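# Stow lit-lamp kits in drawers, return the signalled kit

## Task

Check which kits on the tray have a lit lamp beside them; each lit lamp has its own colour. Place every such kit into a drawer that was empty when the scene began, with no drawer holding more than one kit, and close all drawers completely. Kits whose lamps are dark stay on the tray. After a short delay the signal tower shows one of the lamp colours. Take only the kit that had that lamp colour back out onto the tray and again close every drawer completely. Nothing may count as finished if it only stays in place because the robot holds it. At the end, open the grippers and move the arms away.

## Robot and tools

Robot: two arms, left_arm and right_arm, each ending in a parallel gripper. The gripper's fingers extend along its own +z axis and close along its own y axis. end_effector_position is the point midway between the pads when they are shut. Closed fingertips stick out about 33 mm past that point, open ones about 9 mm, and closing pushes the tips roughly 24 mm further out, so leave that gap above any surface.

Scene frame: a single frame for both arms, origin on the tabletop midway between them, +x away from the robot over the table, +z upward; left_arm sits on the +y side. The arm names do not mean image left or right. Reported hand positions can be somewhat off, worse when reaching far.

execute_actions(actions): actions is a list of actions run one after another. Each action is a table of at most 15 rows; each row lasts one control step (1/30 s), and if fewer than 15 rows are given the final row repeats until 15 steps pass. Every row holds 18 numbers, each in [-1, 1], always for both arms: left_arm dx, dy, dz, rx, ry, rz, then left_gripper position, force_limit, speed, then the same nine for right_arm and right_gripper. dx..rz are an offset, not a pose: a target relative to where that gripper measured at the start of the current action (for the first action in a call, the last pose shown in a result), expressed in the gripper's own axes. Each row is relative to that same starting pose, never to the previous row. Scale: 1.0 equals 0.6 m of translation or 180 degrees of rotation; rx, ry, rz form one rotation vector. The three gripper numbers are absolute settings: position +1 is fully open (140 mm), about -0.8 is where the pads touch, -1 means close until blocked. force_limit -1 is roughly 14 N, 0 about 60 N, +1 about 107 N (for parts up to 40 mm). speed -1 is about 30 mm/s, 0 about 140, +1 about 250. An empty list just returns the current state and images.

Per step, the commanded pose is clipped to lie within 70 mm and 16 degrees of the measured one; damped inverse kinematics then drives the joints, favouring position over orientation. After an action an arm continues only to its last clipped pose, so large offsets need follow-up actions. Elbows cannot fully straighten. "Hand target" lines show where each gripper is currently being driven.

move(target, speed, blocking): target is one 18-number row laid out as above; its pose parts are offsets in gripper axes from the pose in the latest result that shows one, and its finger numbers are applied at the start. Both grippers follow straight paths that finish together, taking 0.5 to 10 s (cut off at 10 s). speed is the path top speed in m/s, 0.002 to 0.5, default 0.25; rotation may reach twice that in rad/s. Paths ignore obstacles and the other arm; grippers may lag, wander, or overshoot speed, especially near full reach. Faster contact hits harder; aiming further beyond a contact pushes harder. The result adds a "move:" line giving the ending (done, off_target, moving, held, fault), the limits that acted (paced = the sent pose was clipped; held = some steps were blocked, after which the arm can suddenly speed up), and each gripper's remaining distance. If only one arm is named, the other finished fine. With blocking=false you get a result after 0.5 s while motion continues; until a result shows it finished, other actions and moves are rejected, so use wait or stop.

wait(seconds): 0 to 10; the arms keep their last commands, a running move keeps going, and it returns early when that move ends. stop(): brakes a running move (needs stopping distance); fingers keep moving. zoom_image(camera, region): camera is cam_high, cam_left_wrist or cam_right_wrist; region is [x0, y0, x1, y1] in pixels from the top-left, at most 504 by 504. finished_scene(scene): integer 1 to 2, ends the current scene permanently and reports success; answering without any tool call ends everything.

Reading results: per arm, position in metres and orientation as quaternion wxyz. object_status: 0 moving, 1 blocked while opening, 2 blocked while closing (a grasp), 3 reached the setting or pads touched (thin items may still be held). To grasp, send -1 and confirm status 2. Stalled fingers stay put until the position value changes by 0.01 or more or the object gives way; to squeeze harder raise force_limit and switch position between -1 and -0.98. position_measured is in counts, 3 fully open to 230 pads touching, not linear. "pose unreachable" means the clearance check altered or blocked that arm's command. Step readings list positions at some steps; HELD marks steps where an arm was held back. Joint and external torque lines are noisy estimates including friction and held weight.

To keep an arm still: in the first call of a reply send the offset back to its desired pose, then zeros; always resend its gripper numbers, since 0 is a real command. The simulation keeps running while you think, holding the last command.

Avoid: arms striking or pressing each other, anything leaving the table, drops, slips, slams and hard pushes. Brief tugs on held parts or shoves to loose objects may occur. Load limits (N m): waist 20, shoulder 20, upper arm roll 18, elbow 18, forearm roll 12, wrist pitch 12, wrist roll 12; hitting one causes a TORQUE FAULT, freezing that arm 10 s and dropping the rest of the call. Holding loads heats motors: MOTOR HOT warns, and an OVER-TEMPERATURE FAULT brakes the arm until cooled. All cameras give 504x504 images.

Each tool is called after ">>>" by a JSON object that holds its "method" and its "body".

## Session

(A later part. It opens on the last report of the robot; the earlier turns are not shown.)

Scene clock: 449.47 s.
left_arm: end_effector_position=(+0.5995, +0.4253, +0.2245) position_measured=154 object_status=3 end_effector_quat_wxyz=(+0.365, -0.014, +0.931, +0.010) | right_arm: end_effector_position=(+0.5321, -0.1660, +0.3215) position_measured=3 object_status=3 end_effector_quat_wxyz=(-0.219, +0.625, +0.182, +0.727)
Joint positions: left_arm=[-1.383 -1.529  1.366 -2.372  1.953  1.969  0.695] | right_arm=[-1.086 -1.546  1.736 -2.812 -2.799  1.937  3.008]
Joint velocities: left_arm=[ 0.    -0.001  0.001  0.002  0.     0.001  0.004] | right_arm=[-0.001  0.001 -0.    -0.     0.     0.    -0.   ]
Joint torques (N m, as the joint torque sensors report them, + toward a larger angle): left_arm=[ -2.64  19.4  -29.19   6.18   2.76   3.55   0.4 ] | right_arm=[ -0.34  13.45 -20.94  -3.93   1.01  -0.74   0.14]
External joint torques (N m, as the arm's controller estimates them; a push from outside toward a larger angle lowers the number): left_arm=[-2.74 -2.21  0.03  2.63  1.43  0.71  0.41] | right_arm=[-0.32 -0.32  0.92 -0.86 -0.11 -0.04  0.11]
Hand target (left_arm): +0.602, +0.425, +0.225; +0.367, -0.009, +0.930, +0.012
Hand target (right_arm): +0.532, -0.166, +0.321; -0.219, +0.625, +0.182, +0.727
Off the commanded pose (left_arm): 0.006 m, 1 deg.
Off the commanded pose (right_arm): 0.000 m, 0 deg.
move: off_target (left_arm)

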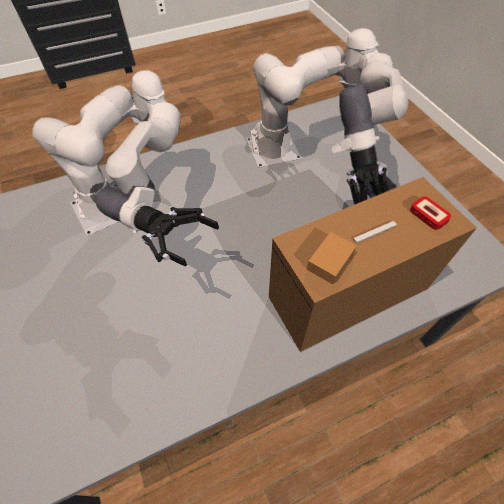

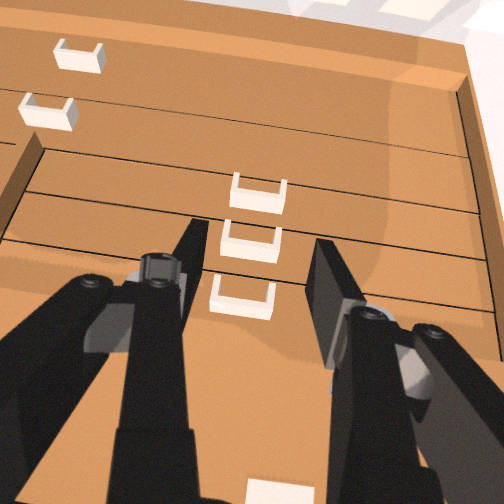

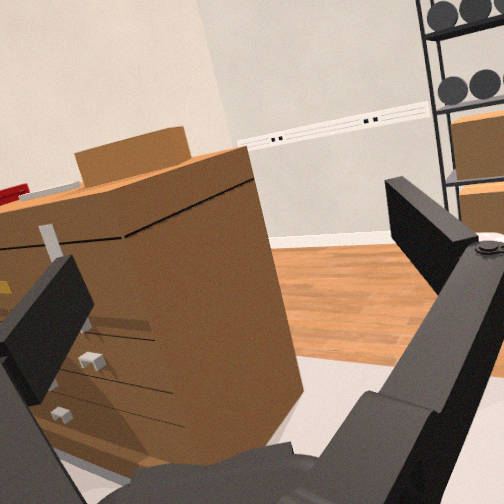

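>>> {"method": "move", "body": {"target": [-0.008,-0.006,0.004,0,0,0,-0.2,0,0,0,0,0,0,0,0,1,0,0], "speed": 0.02}}

>>> {"method": "move", "body": {"target": [0.05,0,-0.05,0.009,-0.012,0.006,-0.2,0,0,0,0,0,0,0,0,1,0,0], "speed": 0.1}}

>>> {"method": "move", "body": {"target": [0.02,-0.42,0.02,0,0,0,-0.2,0,0,0,0,0,0,0,0,1,0,0], "speed": 0.15}}

Scene clock: 452.70 s.
left_arm: end_effector_position=(+0.6012, +0.4250, +0.2246) position_measured=154 object_status=3 end_effector_quat_wxyz=(+0.362, -0.016, +0.932, +0.013) | right_arm: end_effector_position=(+0.5321, -0.1660, +0.3215) position_measured=3 object_status=3 end_effector_quat_wxyz=(-0.219, +0.625, +0.182, +0.727)
Joint positions: left_arm=[-1.396 -1.529  1.362 -2.364  1.953  1.953  0.69 ] | right_arm=[-1.086 -1.546  1.736 -2.812 -2.799  1.937  3.008]
Joint velocities: left_arm=[-0.007 -0.002 -0.005  0.    -0.002 -0.014 -0.006] | right_arm=[ 0.001 -0.    -0.001  0.001  0.    -0.001  0.   ]
Joint torques (N m, as the joint torque sensors report them, + toward a larger angle): left_arm=[ -4.47  16.89 -29.74   6.79   2.18   4.33   0.27] | right_arm=[ -0.51  13.51 -20.98  -3.81   1.05  -0.73   0.15]
External joint torques (N m, as the arm's controller estimates them; a push from outside toward a larger angle lowers the number): left_arm=[-4.56 -4.89 -0.49  3.3   0.83  1.51  0.29] | right_arm=[-0.54 -0.23  0.89 -0.77 -0.07 -0.02  0.12]
Hand target (left_arm): +0.605, +0.422, +0.226; +0.365, -0.014, +0.931, +0.009
Hand target (right_arm): +0.532, -0.166, +0.321; -0.219, +0.625, +0.182, +0.727
Off the commanded pose (left_arm): 0.005 m, 1 deg.
Off the commanded pose (right_arm): 0.000 m, 0 deg.
move: off_target (left_arm)

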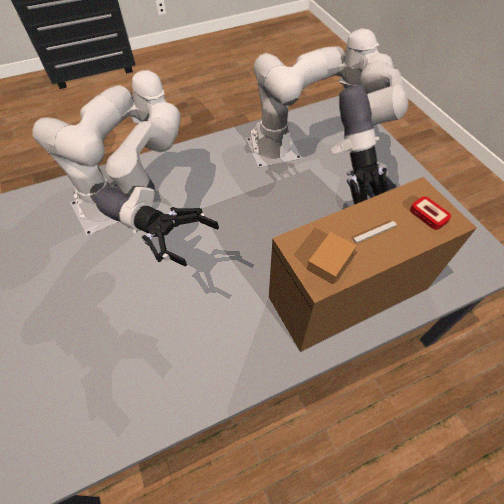

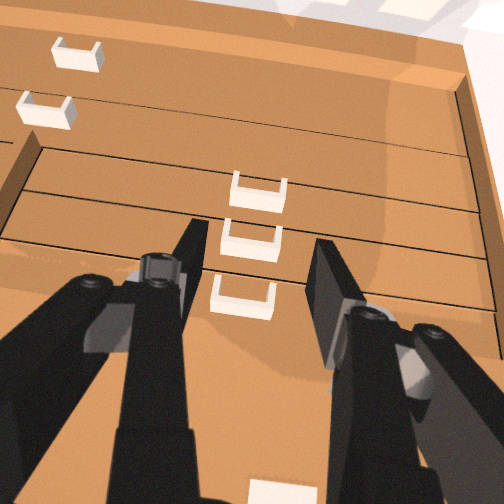

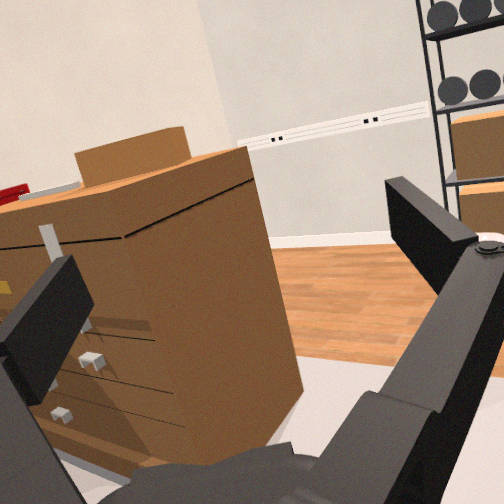

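Scene clock: 453.57 s.
left_arm: end_effector_position=(+0.5584, +0.4254, +0.2232) position_measured=154 object_status=3 end_effector_quat_wxyz=(+0.375, -0.006, +0.927, +0.003) | right_arm: end_effector_position=(+0.5321, -0.1660, +0.3215) position_measured=3 object_status=3 end_effector_quat_wxyz=(-0.219, +0.625, +0.182, +0.727)
Joint positions: left_arm=[-1.25  -1.571  1.358 -2.513  1.962  1.984  0.705] | right_arm=[-1.086 -1.546  1.736 -2.812 -2.799  1.937  3.008]
Joint velocities: left_arm=[-0.     0.001  0.    -0.001 -0.001  0.011  0.011] | right_arm=[ 0.    -0.    -0.    -0.002 -0.001 -0.    -0.001]
Joint torques (N m, as the joint torque sensors report them, + toward a larger angle): left_arm=[  2.35  16.1  -29.81   1.88   2.23   3.43   0.25] | right_arm=[ -0.52  13.5  -20.81  -3.99   0.99  -0.72   0.13]
External joint torques (N m, as the arm's controller estimates them; a push from outside toward a larger angle lowers the number): left_arm=[ 2.39 -2.81 -2.55 -1.47  0.93  0.57  0.26] | right_arm=[-0.48 -0.27  1.06 -0.88 -0.13 -0.03  0.1 ]
Hand target (left_arm): +0.559, +0.425, +0.226; +0.379, -0.002, +0.925, +0.004
Hand target (right_arm): +0.532, -0.166, +0.321; -0.219, +0.625, +0.182, +0.727
Off the commanded pose (left_arm): 0.004 m, 1 deg.
Off the commanded pose (right_arm): 0.000 m, 0 deg.
move: off_target (left_arm)

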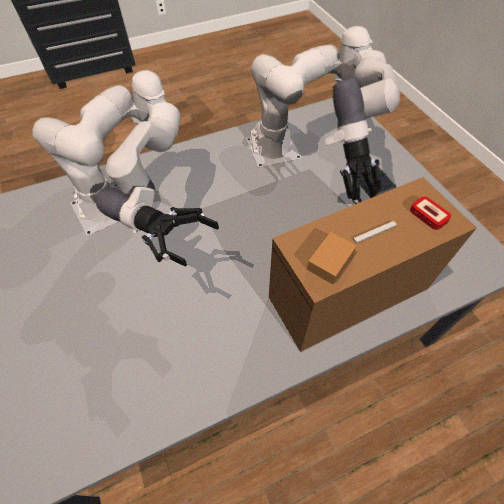

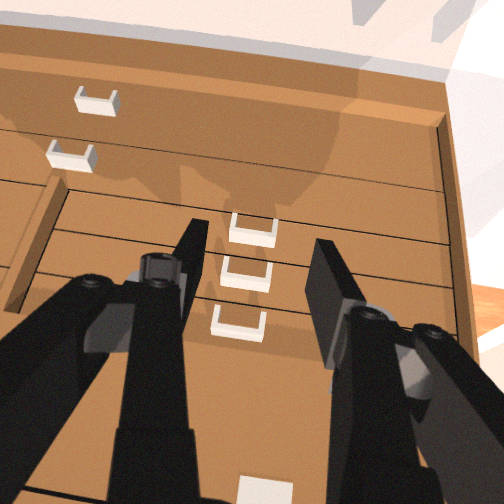

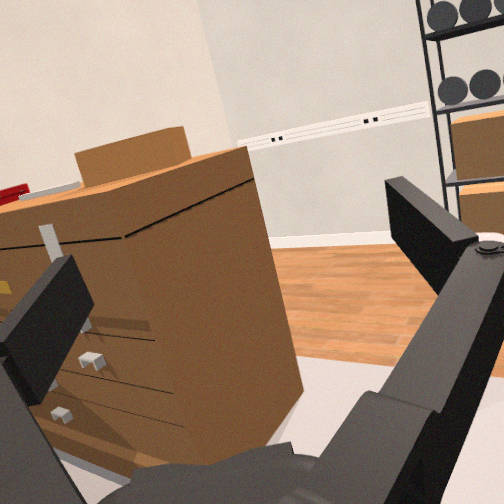

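Scene clock: 456.00 s.
left_arm: end_effector_position=(+0.5577, +0.1664, +0.2163) position_measured=154 object_status=3 end_effector_quat_wxyz=(+0.382, -0.002, +0.924, -0.004) | right_arm: end_effector_position=(+0.5321, -0.1660, +0.3215) position_measured=3 object_status=3 end_effector_quat_wxyz=(-0.219, +0.625, +0.182, +0.727)
Joint positions: left_arm=[-1.901 -1.434  1.351 -2.425  2.08   1.712  0.186] | right_arm=[-1.086 -1.546  1.736 -2.812 -2.799  1.937  3.008]
Joint velocities: left_arm=[-0.     0.     0.    -0.    -0.    -0.003 -0.03 ] | right_arm=[-0.001  0.    -0.    -0.002 -0.    -0.     0.   ]
Joint torques (N m, as the joint torque sensors report them, + toward a larger angle): left_arm=[ -1.28  18.35 -28.97   7.16   2.92   1.73  -0.07] | right_arm=[ -0.41  13.38 -20.93  -3.95   1.02  -0.76   0.12]
External joint torques (N m, as the arm's controller estimates them; a push from outside toward a larger angle lowers the number): left_arm=[-1.27 -2.15 -0.49  1.46  0.95 -0.38 -0.05] | right_arm=[-0.28 -0.37  0.95 -0.76 -0.11 -0.08  0.09]
Hand target (left_arm): +0.559, +0.167, +0.216; +0.382, -0.008, +0.924, -0.004
Hand target (right_arm): +0.532, -0.166, +0.321; -0.219, +0.625, +0.182, +0.727
Off the commanded pose (left_arm): 0.013 m, 1 deg.
Off the commanded pose (right_arm): 0.000 m, 0 deg.
move: off_target (left_arm)

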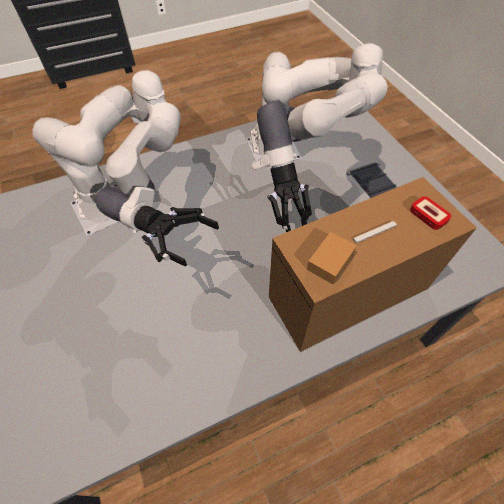

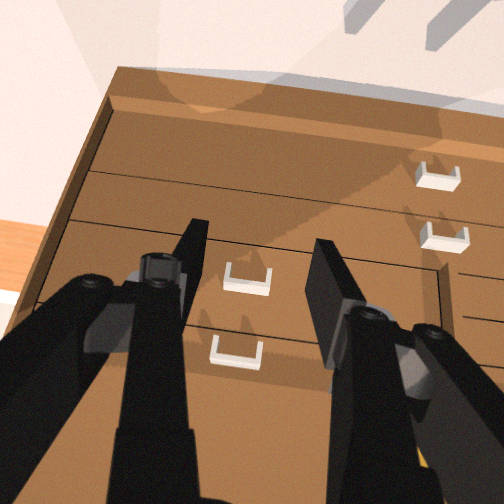

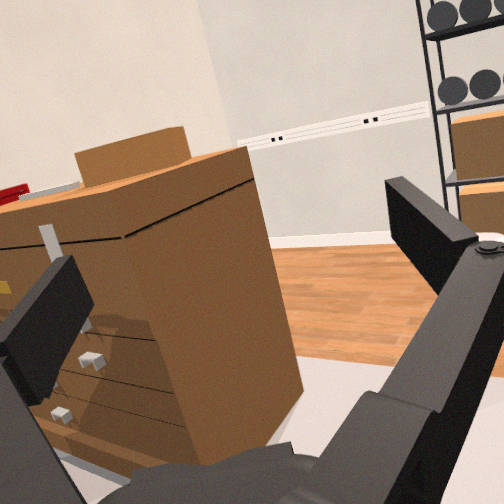

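>>> {"method": "move", "body": {"target": [-0.01,-0.009,0.078,0,0,0,-0.2,0,0,0,0,0,0,0,0,1,0,0], "speed": 0.06}}

Scene clock: 458.60 s.
left_arm: end_effector_position=(+0.5931, +0.1616, +0.1864) position_measured=154 object_status=3 end_effector_quat_wxyz=(+0.380, -0.005, +0.925, -0.003) | right_arm: end_effector_position=(+0.5321, -0.1660, +0.3215) position_measured=3 object_status=3 end_effector_quat_wxyz=(-0.219, +0.625, +0.182, +0.727)
Joint positions: left_arm=[-1.966 -1.441  1.444 -2.325  2.149  1.766  0.191] | right_arm=[-1.086 -1.546  1.736 -2.812 -2.799  1.937  3.008]
Joint velocities: left_arm=[-0.002 -0.002 -0.001  0.002  0.002  0.011  0.004] | right_arm=[ 0.001  0.001  0.    -0.     0.001 -0.    -0.002]
Joint torques (N m, as the joint torque sensors report them, + toward a larger angle): left_arm=[ -1.48  20.26 -30.2    5.52   2.68   2.63   0.23] | right_arm=[ -0.51  13.68 -20.7   -3.87   1.06  -0.74   0.14]
External joint torques (N m, as the arm's controller estimates them; a push from outside toward a larger angle lowers the number): left_arm=[-1.4  -2.7  -0.06  1.3   0.81  0.5   0.25] | right_arm=[-0.5  -0.09  1.15 -0.78 -0.06 -0.04  0.11]
Hand target (left_arm): +0.594, +0.160, +0.187; +0.382, -0.002, +0.924, -0.004
Hand target (right_arm): +0.532, -0.166, +0.321; -0.219, +0.625, +0.182, +0.727
Off the commanded pose (left_arm): 0.002 m, 0 deg.
Off the commanded pose (right_arm): 0.000 m, 0 deg.
move: done

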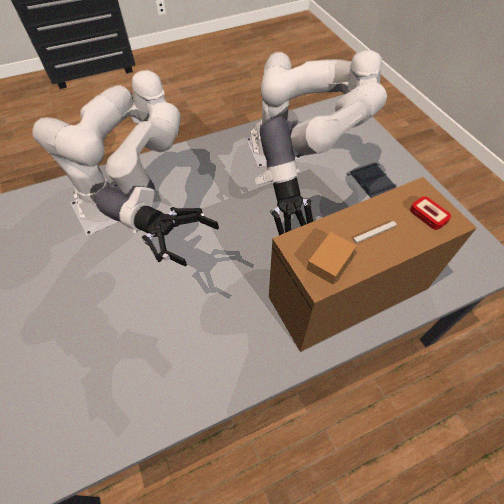

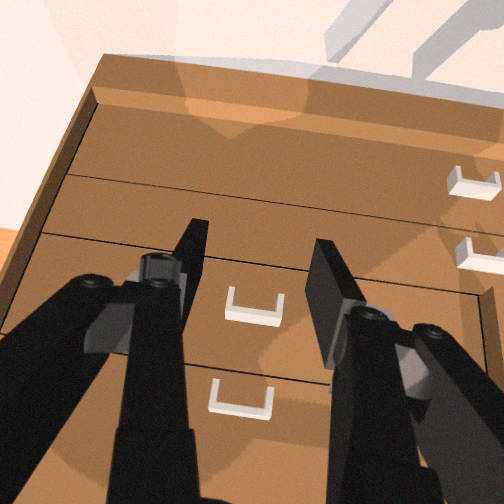

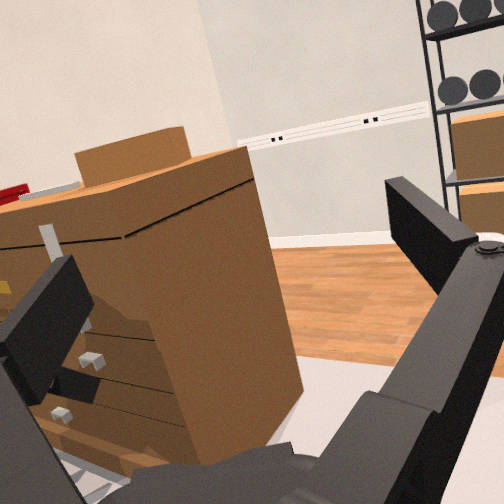

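>>> {"method": "move", "body": {"target": [-0.02,-0.003,0.022,0,0,0,-0.2,0,0,0,0,0,0,0,0,1,0,0], "speed": 0.03}}

>>> {"method": "move", "body": {"target": [0,0,0,0,0,0,-1,0.6,0,0,0,0,0,0,0,1,0,0]}}

Scene clock: 461.03 s.
left_arm: end_effector_position=(+0.6095, +0.1610, +0.1849) position_measured=154 object_status=3 end_effector_quat_wxyz=(+0.378, -0.009, +0.926, -0.004) | right_arm: end_effector_position=(+0.5321, -0.1660, +0.3215) position_measured=3 object_status=3 end_effector_quat_wxyz=(-0.219, +0.625, +0.182, +0.727)
Joint positions: left_arm=[-1.996 -1.441  1.457 -2.271  2.151  1.78   0.204] | right_arm=[-1.086 -1.546  1.736 -2.812 -2.799  1.937  3.008]
Joint velocities: left_arm=[-0.004  0.001  0.001  0.003  0.001  0.009  0.01 ] | right_arm=[ 0.001 -0.001  0.    -0.     0.001 -0.    -0.   ]
Joint torques (N m, as the joint torque sensors report them, + toward a larger angle): left_arm=[ -1.45  23.08 -30.59   5.08   2.7    2.54   0.25] | right_arm=[ -0.34  13.62 -20.84  -3.9    1.02  -0.77   0.12]
External joint torques (N m, as the arm's controller estimates them; a push from outside toward a larger angle lowers the number): left_arm=[-1.38 -1.17  0.11  1.07  0.87  0.38  0.27] | right_arm=[-0.31 -0.13  0.99 -0.82 -0.1  -0.07  0.09]
Hand target (left_arm): +0.611, +0.160, +0.185; +0.380, -0.005, +0.925, -0.003
Hand target (right_arm): +0.532, -0.166, +0.321; -0.219, +0.625, +0.182, +0.727
Off the commanded pose (left_arm): 0.002 m, 1 deg.
Off the commanded pose (right_arm): 0.000 m, 0 deg.
move: done

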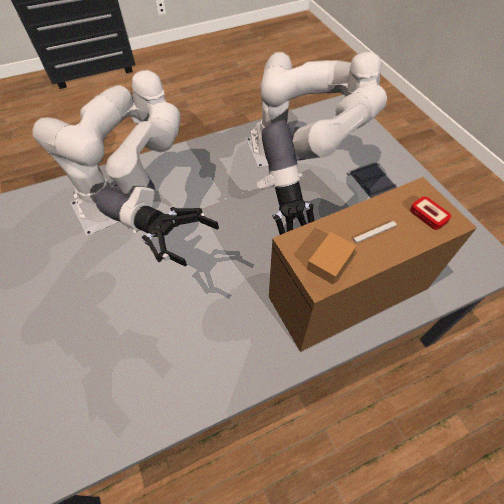

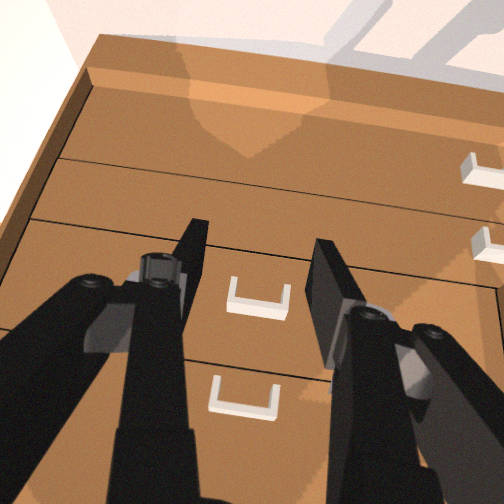

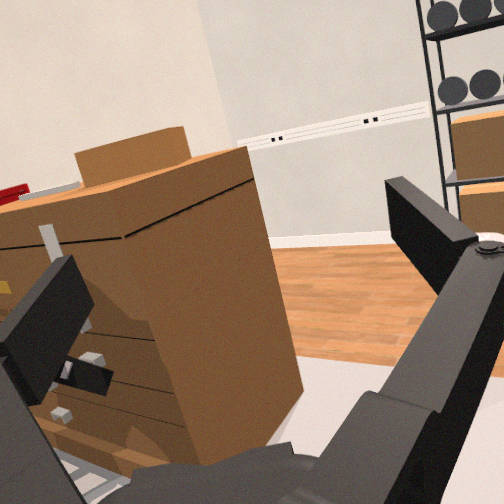

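Scene clock: 461.53 s.
left_arm: end_effector_position=(+0.6101, +0.1639, +0.1849) position_measured=198 object_status=2 end_effector_quat_wxyz=(+0.378, -0.011, +0.926, -0.001) | right_arm: end_effector_position=(+0.5321, -0.1660, +0.3215) position_measured=3 object_status=3 end_effector_quat_wxyz=(-0.219, +0.625, +0.182, +0.727)
Joint positions: left_arm=[-1.993 -1.441  1.456 -2.271  2.151  1.776  0.204] | right_arm=[-1.086 -1.546  1.736 -2.812 -2.799  1.937  3.008]
Joint velocities: left_arm=[ 0.     0.    -0.001 -0.001 -0.001 -0.    -0.   ] | right_arm=[ 0.001 -0.001 -0.    -0.     0.     0.001  0.   ]
Joint torques (N m, as the joint torque sensors report them, + toward a larger angle): left_arm=[ -1.16  20.65 -32.31   3.94   1.8    2.6    0.05] | right_arm=[ -0.63  13.44 -20.81  -3.96   1.    -0.78   0.13]
External joint torques (N m, as the arm's controller estimates them; a push from outside toward a larger angle lowers the number): left_arm=[-1.07 -3.57 -1.65 -0.11 -0.04  0.45  0.06] | right_arm=[-0.66 -0.3   1.02 -0.9  -0.12 -0.07  0.1 ]
Hand target (left_arm): +0.609, +0.161, +0.185; +0.378, -0.009, +0.926, -0.004
Hand target (right_arm): +0.532, -0.166, +0.321; -0.219, +0.625, +0.182, +0.727
Off the commanded pose (left_arm): 0.003 m, 0 deg.
Off the commanded pose (right_arm): 0.000 m, 0 deg.
move: done

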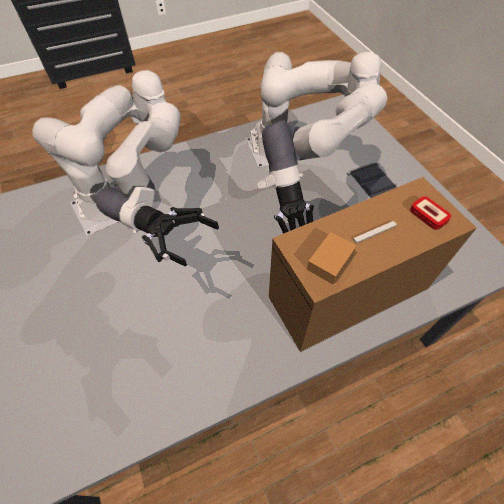

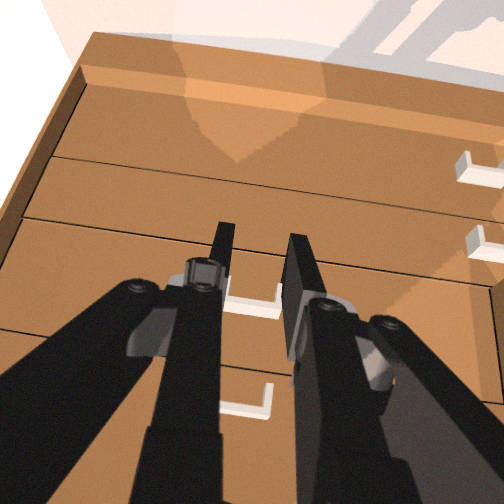

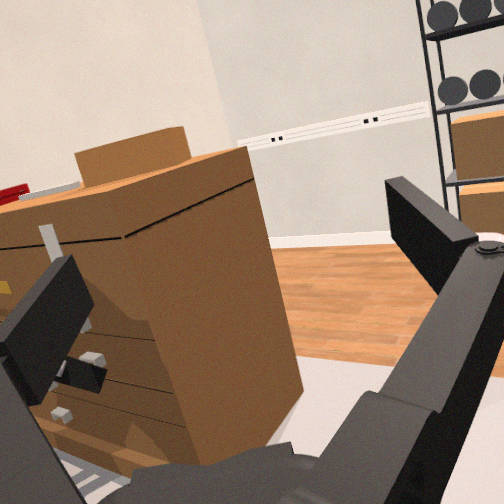

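>>> {"method": "move", "body": {"target": [0.167,-0.004,-0.163,0,0,0,-1,0.6,0,0,0,0,0,0,0,1,0,0], "speed": 0.08}}

>>> {"method": "move", "body": {"target": [0,0,0,0,0,0,-0.2,0,0,0,0,0,0,0,0,1,0,0]}}

>>> {"method": "move", "body": {"target": [-0.07,0,-0.115,0,0,0,-0.2,0,0,0,0,0,0,0,0,1,0,0], "speed": 0.12}}

Scene clock: 465.47 s.
left_arm: end_effector_position=(+0.4695, +0.1568, +0.1834) position_measured=198 object_status=2 end_effector_quat_wxyz=(+0.376, -0.003, +0.927, -0.004) | right_arm: end_effector_position=(+0.5321, -0.1660, +0.3215) position_measured=3 object_status=3 end_effector_quat_wxyz=(-0.219, +0.625, +0.182, +0.727)
Joint positions: left_arm=[-1.83  -1.439  1.344 -2.663  2.08   1.635  0.032] | right_arm=[-1.086 -1.546  1.736 -2.812 -2.799  1.937  3.008]
Joint velocities: left_arm=[ 0.    -0.001 -0.003 -0.002 -0.006 -0.    -0.025] | right_arm=[ 0.    -0.     0.    -0.001  0.001  0.    -0.001]
Joint torques (N m, as the joint torque sensors report them, + toward a larger angle): left_arm=[  4.04  14.77 -30.09   5.65   1.97   0.76  -0.04] | right_arm=[ -0.69  13.62 -20.71  -4.04   1.02  -0.74   0.09]
External joint torques (N m, as the arm's controller estimates them; a push from outside toward a larger angle lowers the number): left_arm=[ 4.12 -1.37 -5.22 -0.57 -0.16 -1.11 -0.01] | right_arm=[-0.66 -0.14  1.12 -0.95 -0.09 -0.04  0.06]
Hand target (left_arm): +0.471, +0.161, +0.187; +0.379, -0.011, +0.925, -0.002
Hand target (right_arm): +0.532, -0.166, +0.321; -0.219, +0.625, +0.182, +0.727
Off the commanded pose (left_arm): 0.002 m, 1 deg.
Off the commanded pose (right_arm): 0.000 m, 0 deg.
move: done

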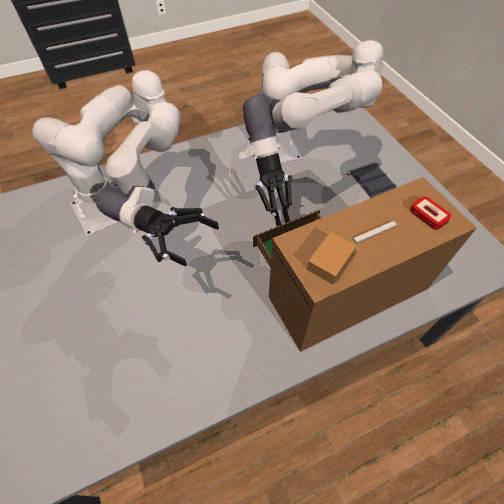

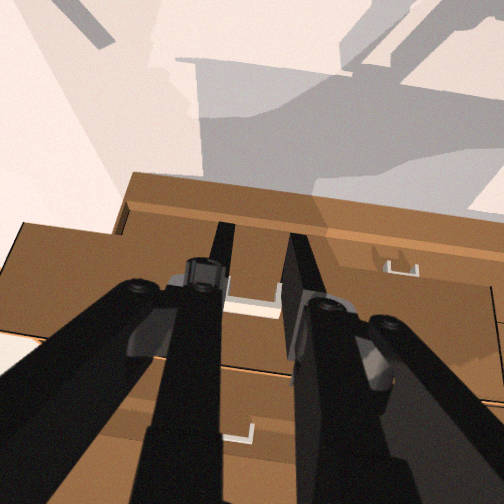

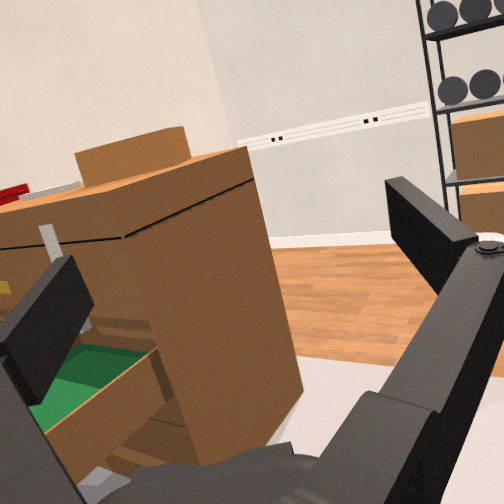

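Scene clock: 465.97 s.
left_arm: end_effector_position=(+0.4693, +0.1566, +0.1831) position_measured=154 object_status=3 end_effector_quat_wxyz=(+0.376, -0.003, +0.927, -0.004) | right_arm: end_effector_position=(+0.5321, -0.1660, +0.3215) position_measured=3 object_status=3 end_effector_quat_wxyz=(-0.219, +0.625, +0.182, +0.727)
Joint positions: left_arm=[-1.83  -1.439  1.344 -2.663  2.079  1.636  0.032] | right_arm=[-1.086 -1.546  1.736 -2.812 -2.799  1.937  3.008]
Joint velocities: left_arm=[-0.001  0.001 -0.     0.     0.001  0.001 -0.001] | right_arm=[-0.001 -0.001 -0.    -0.002 -0.     0.001 -0.   ]
Joint torques (N m, as the joint torque sensors report them, + toward a larger angle): left_arm=[  0.34  14.47 -25.82   5.38   1.97   1.86   0.14] | right_arm=[ -0.6   13.38 -20.62  -4.     1.01  -0.73   0.13]
External joint torques (N m, as the arm's controller estimates them; a push from outside toward a larger angle lowers the number): left_arm=[ 0.37 -1.69 -0.91 -0.83 -0.16 -0.02  0.16] | right_arm=[-0.54 -0.33  1.23 -0.84 -0.11 -0.04  0.11]
Hand target (left_arm): +0.469, +0.157, +0.183; +0.376, -0.003, +0.927, -0.004
Hand target (right_arm): +0.532, -0.166, +0.321; -0.219, +0.625, +0.182, +0.727
Off the commanded pose (left_arm): 0.000 m, 0 deg.
Off the commanded pose (right_arm): 0.000 m, 0 deg.
move: done

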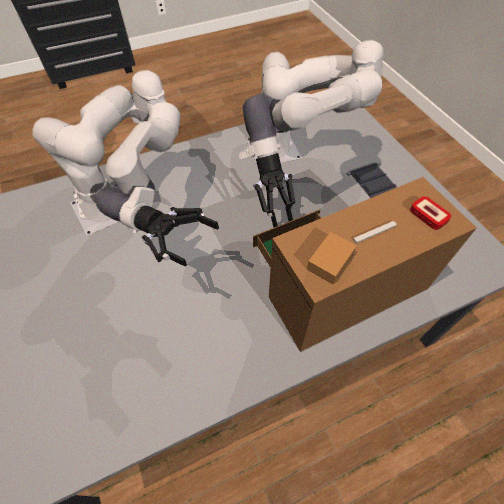

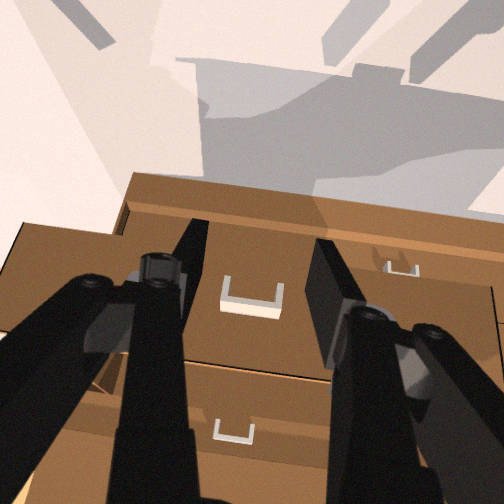

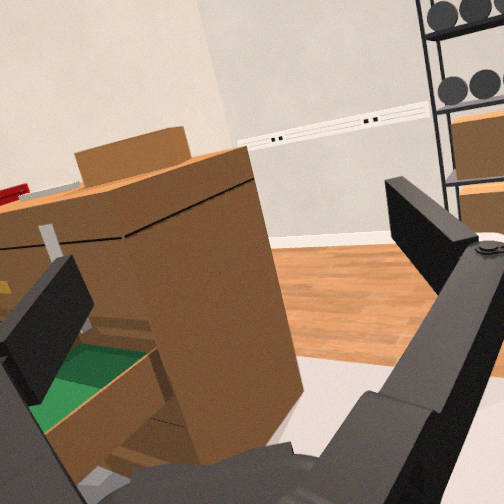

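Scene clock: 467.13 s.
left_arm: end_effector_position=(+0.4519, +0.1562, +0.2631) position_measured=154 object_status=3 end_effector_quat_wxyz=(+0.377, -0.006, +0.926, -0.009) | right_arm: end_effector_position=(+0.5321, -0.1660, +0.3215) position_measured=3 object_status=3 end_effector_quat_wxyz=(-0.219, +0.625, +0.182, +0.727)
Joint positions: left_arm=[-1.831 -1.421  1.111 -2.64   1.866  1.562  0.076] | right_arm=[-1.086 -1.546  1.736 -2.812 -2.799  1.937  3.008]
Joint velocities: left_arm=[ 0.     0.007 -0.001  0.003 -0.01  -0.001  0.011] | right_arm=[ 0.     0.001 -0.     0.001 -0.001 -0.     0.001]
Joint torques (N m, as the joint torque sensors report them, + toward a larger angle): left_arm=[ -0.14  14.74 -25.44  10.58   1.03   1.5    0.23] | right_arm=[ -0.47  13.41 -20.84  -4.     1.03  -0.74   0.15]
External joint torques (N m, as the arm's controller estimates them; a push from outside toward a larger angle lowers the number): left_arm=[-0.19 -0.92 -1.88  0.33 -1.24 -0.47  0.25] | right_arm=[-0.46 -0.37  1.01 -0.93 -0.08 -0.04  0.12]
Hand target (left_arm): +0.452, +0.157, +0.263; +0.375, -0.004, +0.927, -0.006
Hand target (right_arm): +0.532, -0.166, +0.321; -0.219, +0.625, +0.182, +0.727
Off the commanded pose (left_arm): 0.002 m, 1 deg.
Off the commanded pose (right_arm): 0.000 m, 0 deg.
move: done

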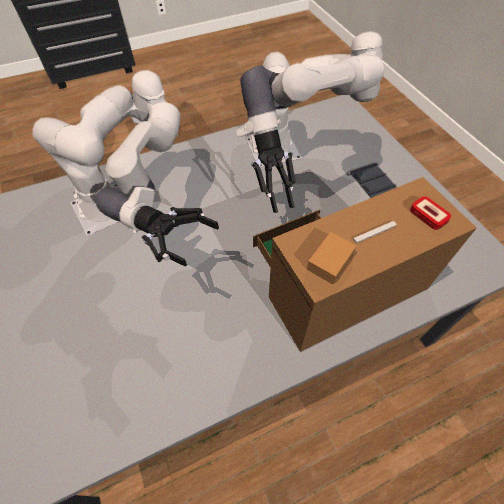

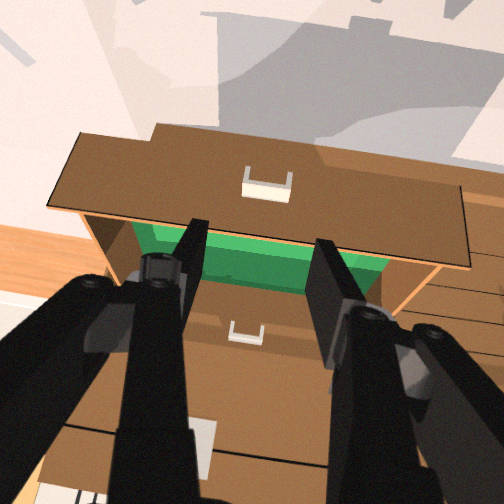

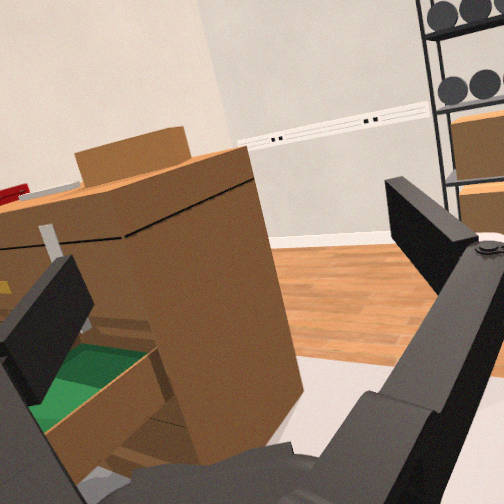

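>>> {"method": "move", "body": {"target": [-0.065,0.878,0.048,-0.196,0.196,-0.472,-0.2,0,0,0,0,0,0,0,0,1,0,0], "speed": 0.3}}

Scene clock: 473.17 s.
left_arm: end_effector_position=(+0.5009, +0.6866, +0.2551) position_measured=154 object_status=3 end_effector_quat_wxyz=(+0.011, +0.711, -0.703, -0.012) | right_arm: end_effector_position=(+0.5321, -0.1660, +0.3215) position_measured=3 object_status=3 end_effector_quat_wxyz=(-0.219, +0.625, +0.182, +0.727)
Joint positions: left_arm=[-1.58  -1.377  1.207 -1.478  1.396  1.164 -0.131] | right_arm=[-1.086 -1.546  1.736 -2.812 -2.799  1.937  3.008]
Joint velocities: left_arm=[-0.014 -0.     0.001  0.005 -0.001 -0.02   0.001] | right_arm=[-0.001 -0.001  0.001 -0.    -0.002 -0.     0.   ]
Joint torques (N m, as the joint torque sensors report them, + toward a larger angle): left_arm=[ -0.7   37.77 -29.65   3.17  -0.4    1.93   0.32] | right_arm=[ -0.33  13.54 -20.75  -3.97   1.03  -0.77   0.15]
External joint torques (N m, as the arm's controller estimates them; a push from outside toward a larger angle lowers the number): left_arm=[-0.97 -2.35 -1.6   1.68 -1.14 -0.47  0.32] | right_arm=[-0.3  -0.2   1.08 -0.9  -0.08 -0.07  0.12]
Hand target (left_arm): +0.499, +0.685, +0.255; +0.015, +0.709, -0.705, -0.014
Hand target (right_arm): +0.532, -0.166, +0.321; -0.219, +0.625, +0.182, +0.727
Off the commanded pose (left_arm): 0.006 m, 2 deg.
Off the commanded pose (right_arm): 0.000 m, 0 deg.
move: off_target (left_arm)

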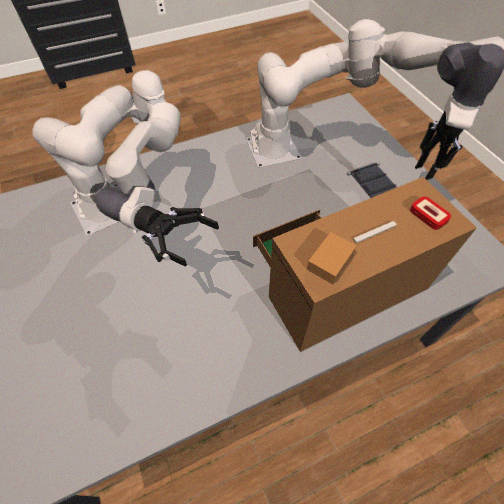

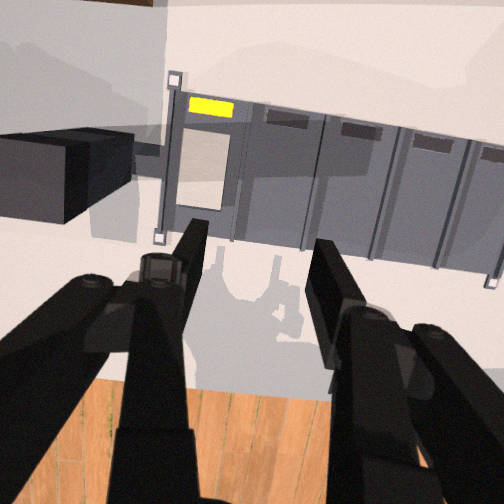

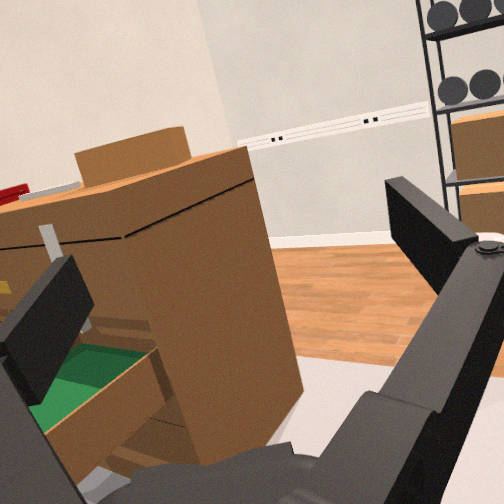

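>>> {"method": "move", "body": {"target": [0.004,-0.07,0.25,0.01,0,0.004,-0.2,0,0,0,0,0,0,0,0,1,0,0], "speed": 0.12}}

Scene clock: 476.27 s.
left_arm: end_effector_position=(+0.5361, +0.6855, +0.1033) position_measured=154 object_status=3 end_effector_quat_wxyz=(+0.002, +0.707, -0.707, -0.003) | right_arm: end_effector_position=(+0.5321, -0.1660, +0.3215) position_measured=3 object_status=3 end_effector_quat_wxyz=(-0.219, +0.625, +0.182, +0.727)
Joint positions: left_arm=[-1.569 -1.577  1.373 -1.583  1.575  1.366 -0.143] | right_arm=[-1.086 -1.546  1.736 -2.812 -2.799  1.937  3.008]
Joint velocities: left_arm=[ 0.    -0.    -0.     0.001  0.002  0.01   0.002] | right_arm=[-0.001  0.002 -0.001  0.    -0.     0.001 -0.   ]
Joint torques (N m, as the joint torque sensors report them, + toward a larger angle): left_arm=[ -1.68  37.43 -32.26  -1.81   1.73   2.88  -0.08] | right_arm=[ -0.38  13.34 -20.48  -3.65   1.02  -0.74   0.14]
External joint torques (N m, as the arm's controller estimates them; a push from outside toward a larger angle lowers the number): left_arm=[-1.66 -3.42 -1.43 -0.41  0.94  0.39 -0.08] | right_arm=[-0.29 -0.44  1.39 -0.5  -0.1  -0.05  0.12]
Hand target (left_arm): +0.538, +0.685, +0.103; -0.001, +0.707, -0.707, -0.002
Hand target (right_arm): +0.532, -0.166, +0.321; -0.219, +0.625, +0.182, +0.727
Off the commanded pose (left_arm): 0.002 m, 0 deg.
Off the commanded pose (right_arm): 0.000 m, 0 deg.
move: done

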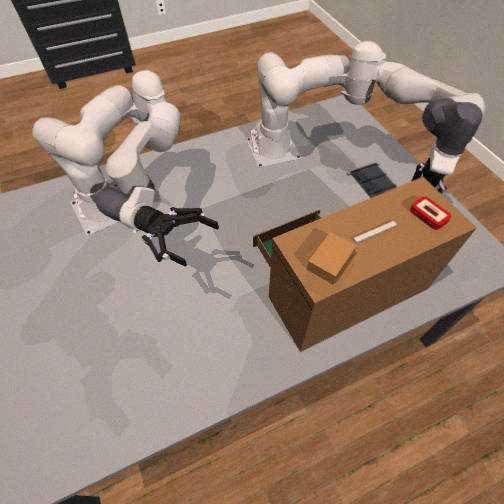

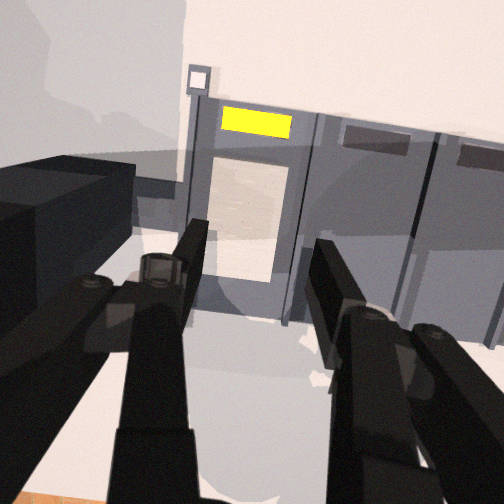

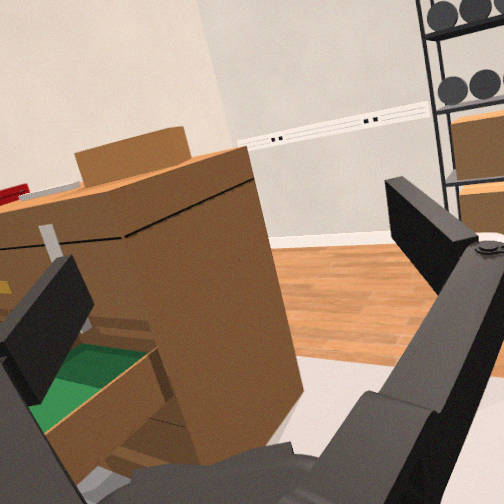

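>>> {"method": "move", "body": {"target": [0,-0.02,0.044,0,0,0,-0.2,0,0,0,0,0,0,0,0,1,0,0], "speed": 0.04}}

Scene clock: 477.97 s.
left_arm: end_effector_position=(+0.5461, +0.6842, +0.0778) position_measured=154 object_status=3 end_effector_quat_wxyz=(+0.004, +0.708, -0.706, -0.003) | right_arm: end_effector_position=(+0.5321, -0.1660, +0.3215) position_measured=3 object_status=3 end_effector_quat_wxyz=(-0.219, +0.625, +0.182, +0.727)
Joint positions: left_arm=[-1.595 -1.598  1.408 -1.554  1.599  1.399 -0.141] | right_arm=[-1.086 -1.546  1.736 -2.812 -2.799  1.937  3.008]
Joint velocities: left_arm=[ 0.     0.    -0.     0.004  0.001  0.011  0.004] | right_arm=[-0.    -0.001 -0.     0.001 -0.     0.     0.001]
Joint torques (N m, as the joint torque sensors report them, + toward a larger angle): left_arm=[ -0.81  38.48 -31.61  -0.24   1.64   2.82   0.36] | right_arm=[ -0.41  13.27 -20.93  -4.13   1.02  -0.75   0.11]
External joint torques (N m, as the arm's controller estimates them; a push from outside toward a larger angle lowers the number): left_arm=[-0.8  -3.19 -0.75  1.58  0.86  0.34  0.36] | right_arm=[-0.39 -0.48  0.93 -1.05 -0.1  -0.05  0.08]
Hand target (left_arm): +0.548, +0.685, +0.077; +0.002, +0.707, -0.707, -0.003
Hand target (right_arm): +0.532, -0.166, +0.321; -0.219, +0.625, +0.182, +0.727
Off the commanded pose (left_arm): 0.002 m, 0 deg.
Off the commanded pose (right_arm): 0.000 m, 0 deg.
move: done

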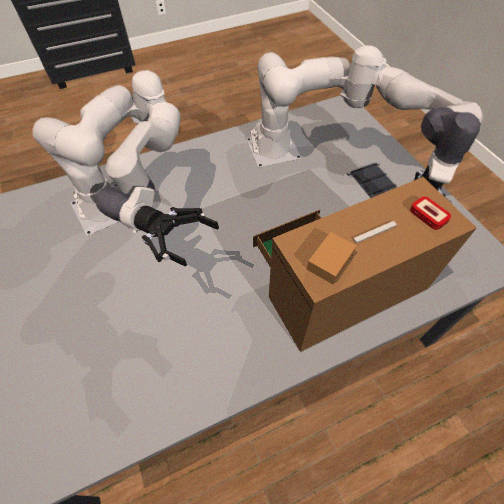

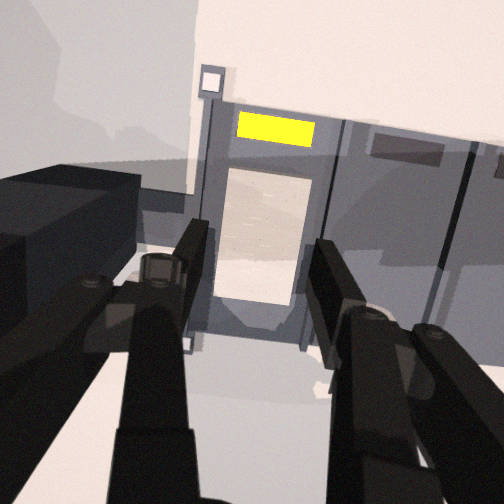

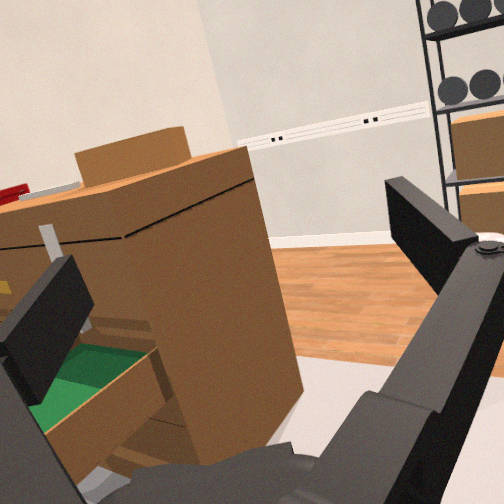

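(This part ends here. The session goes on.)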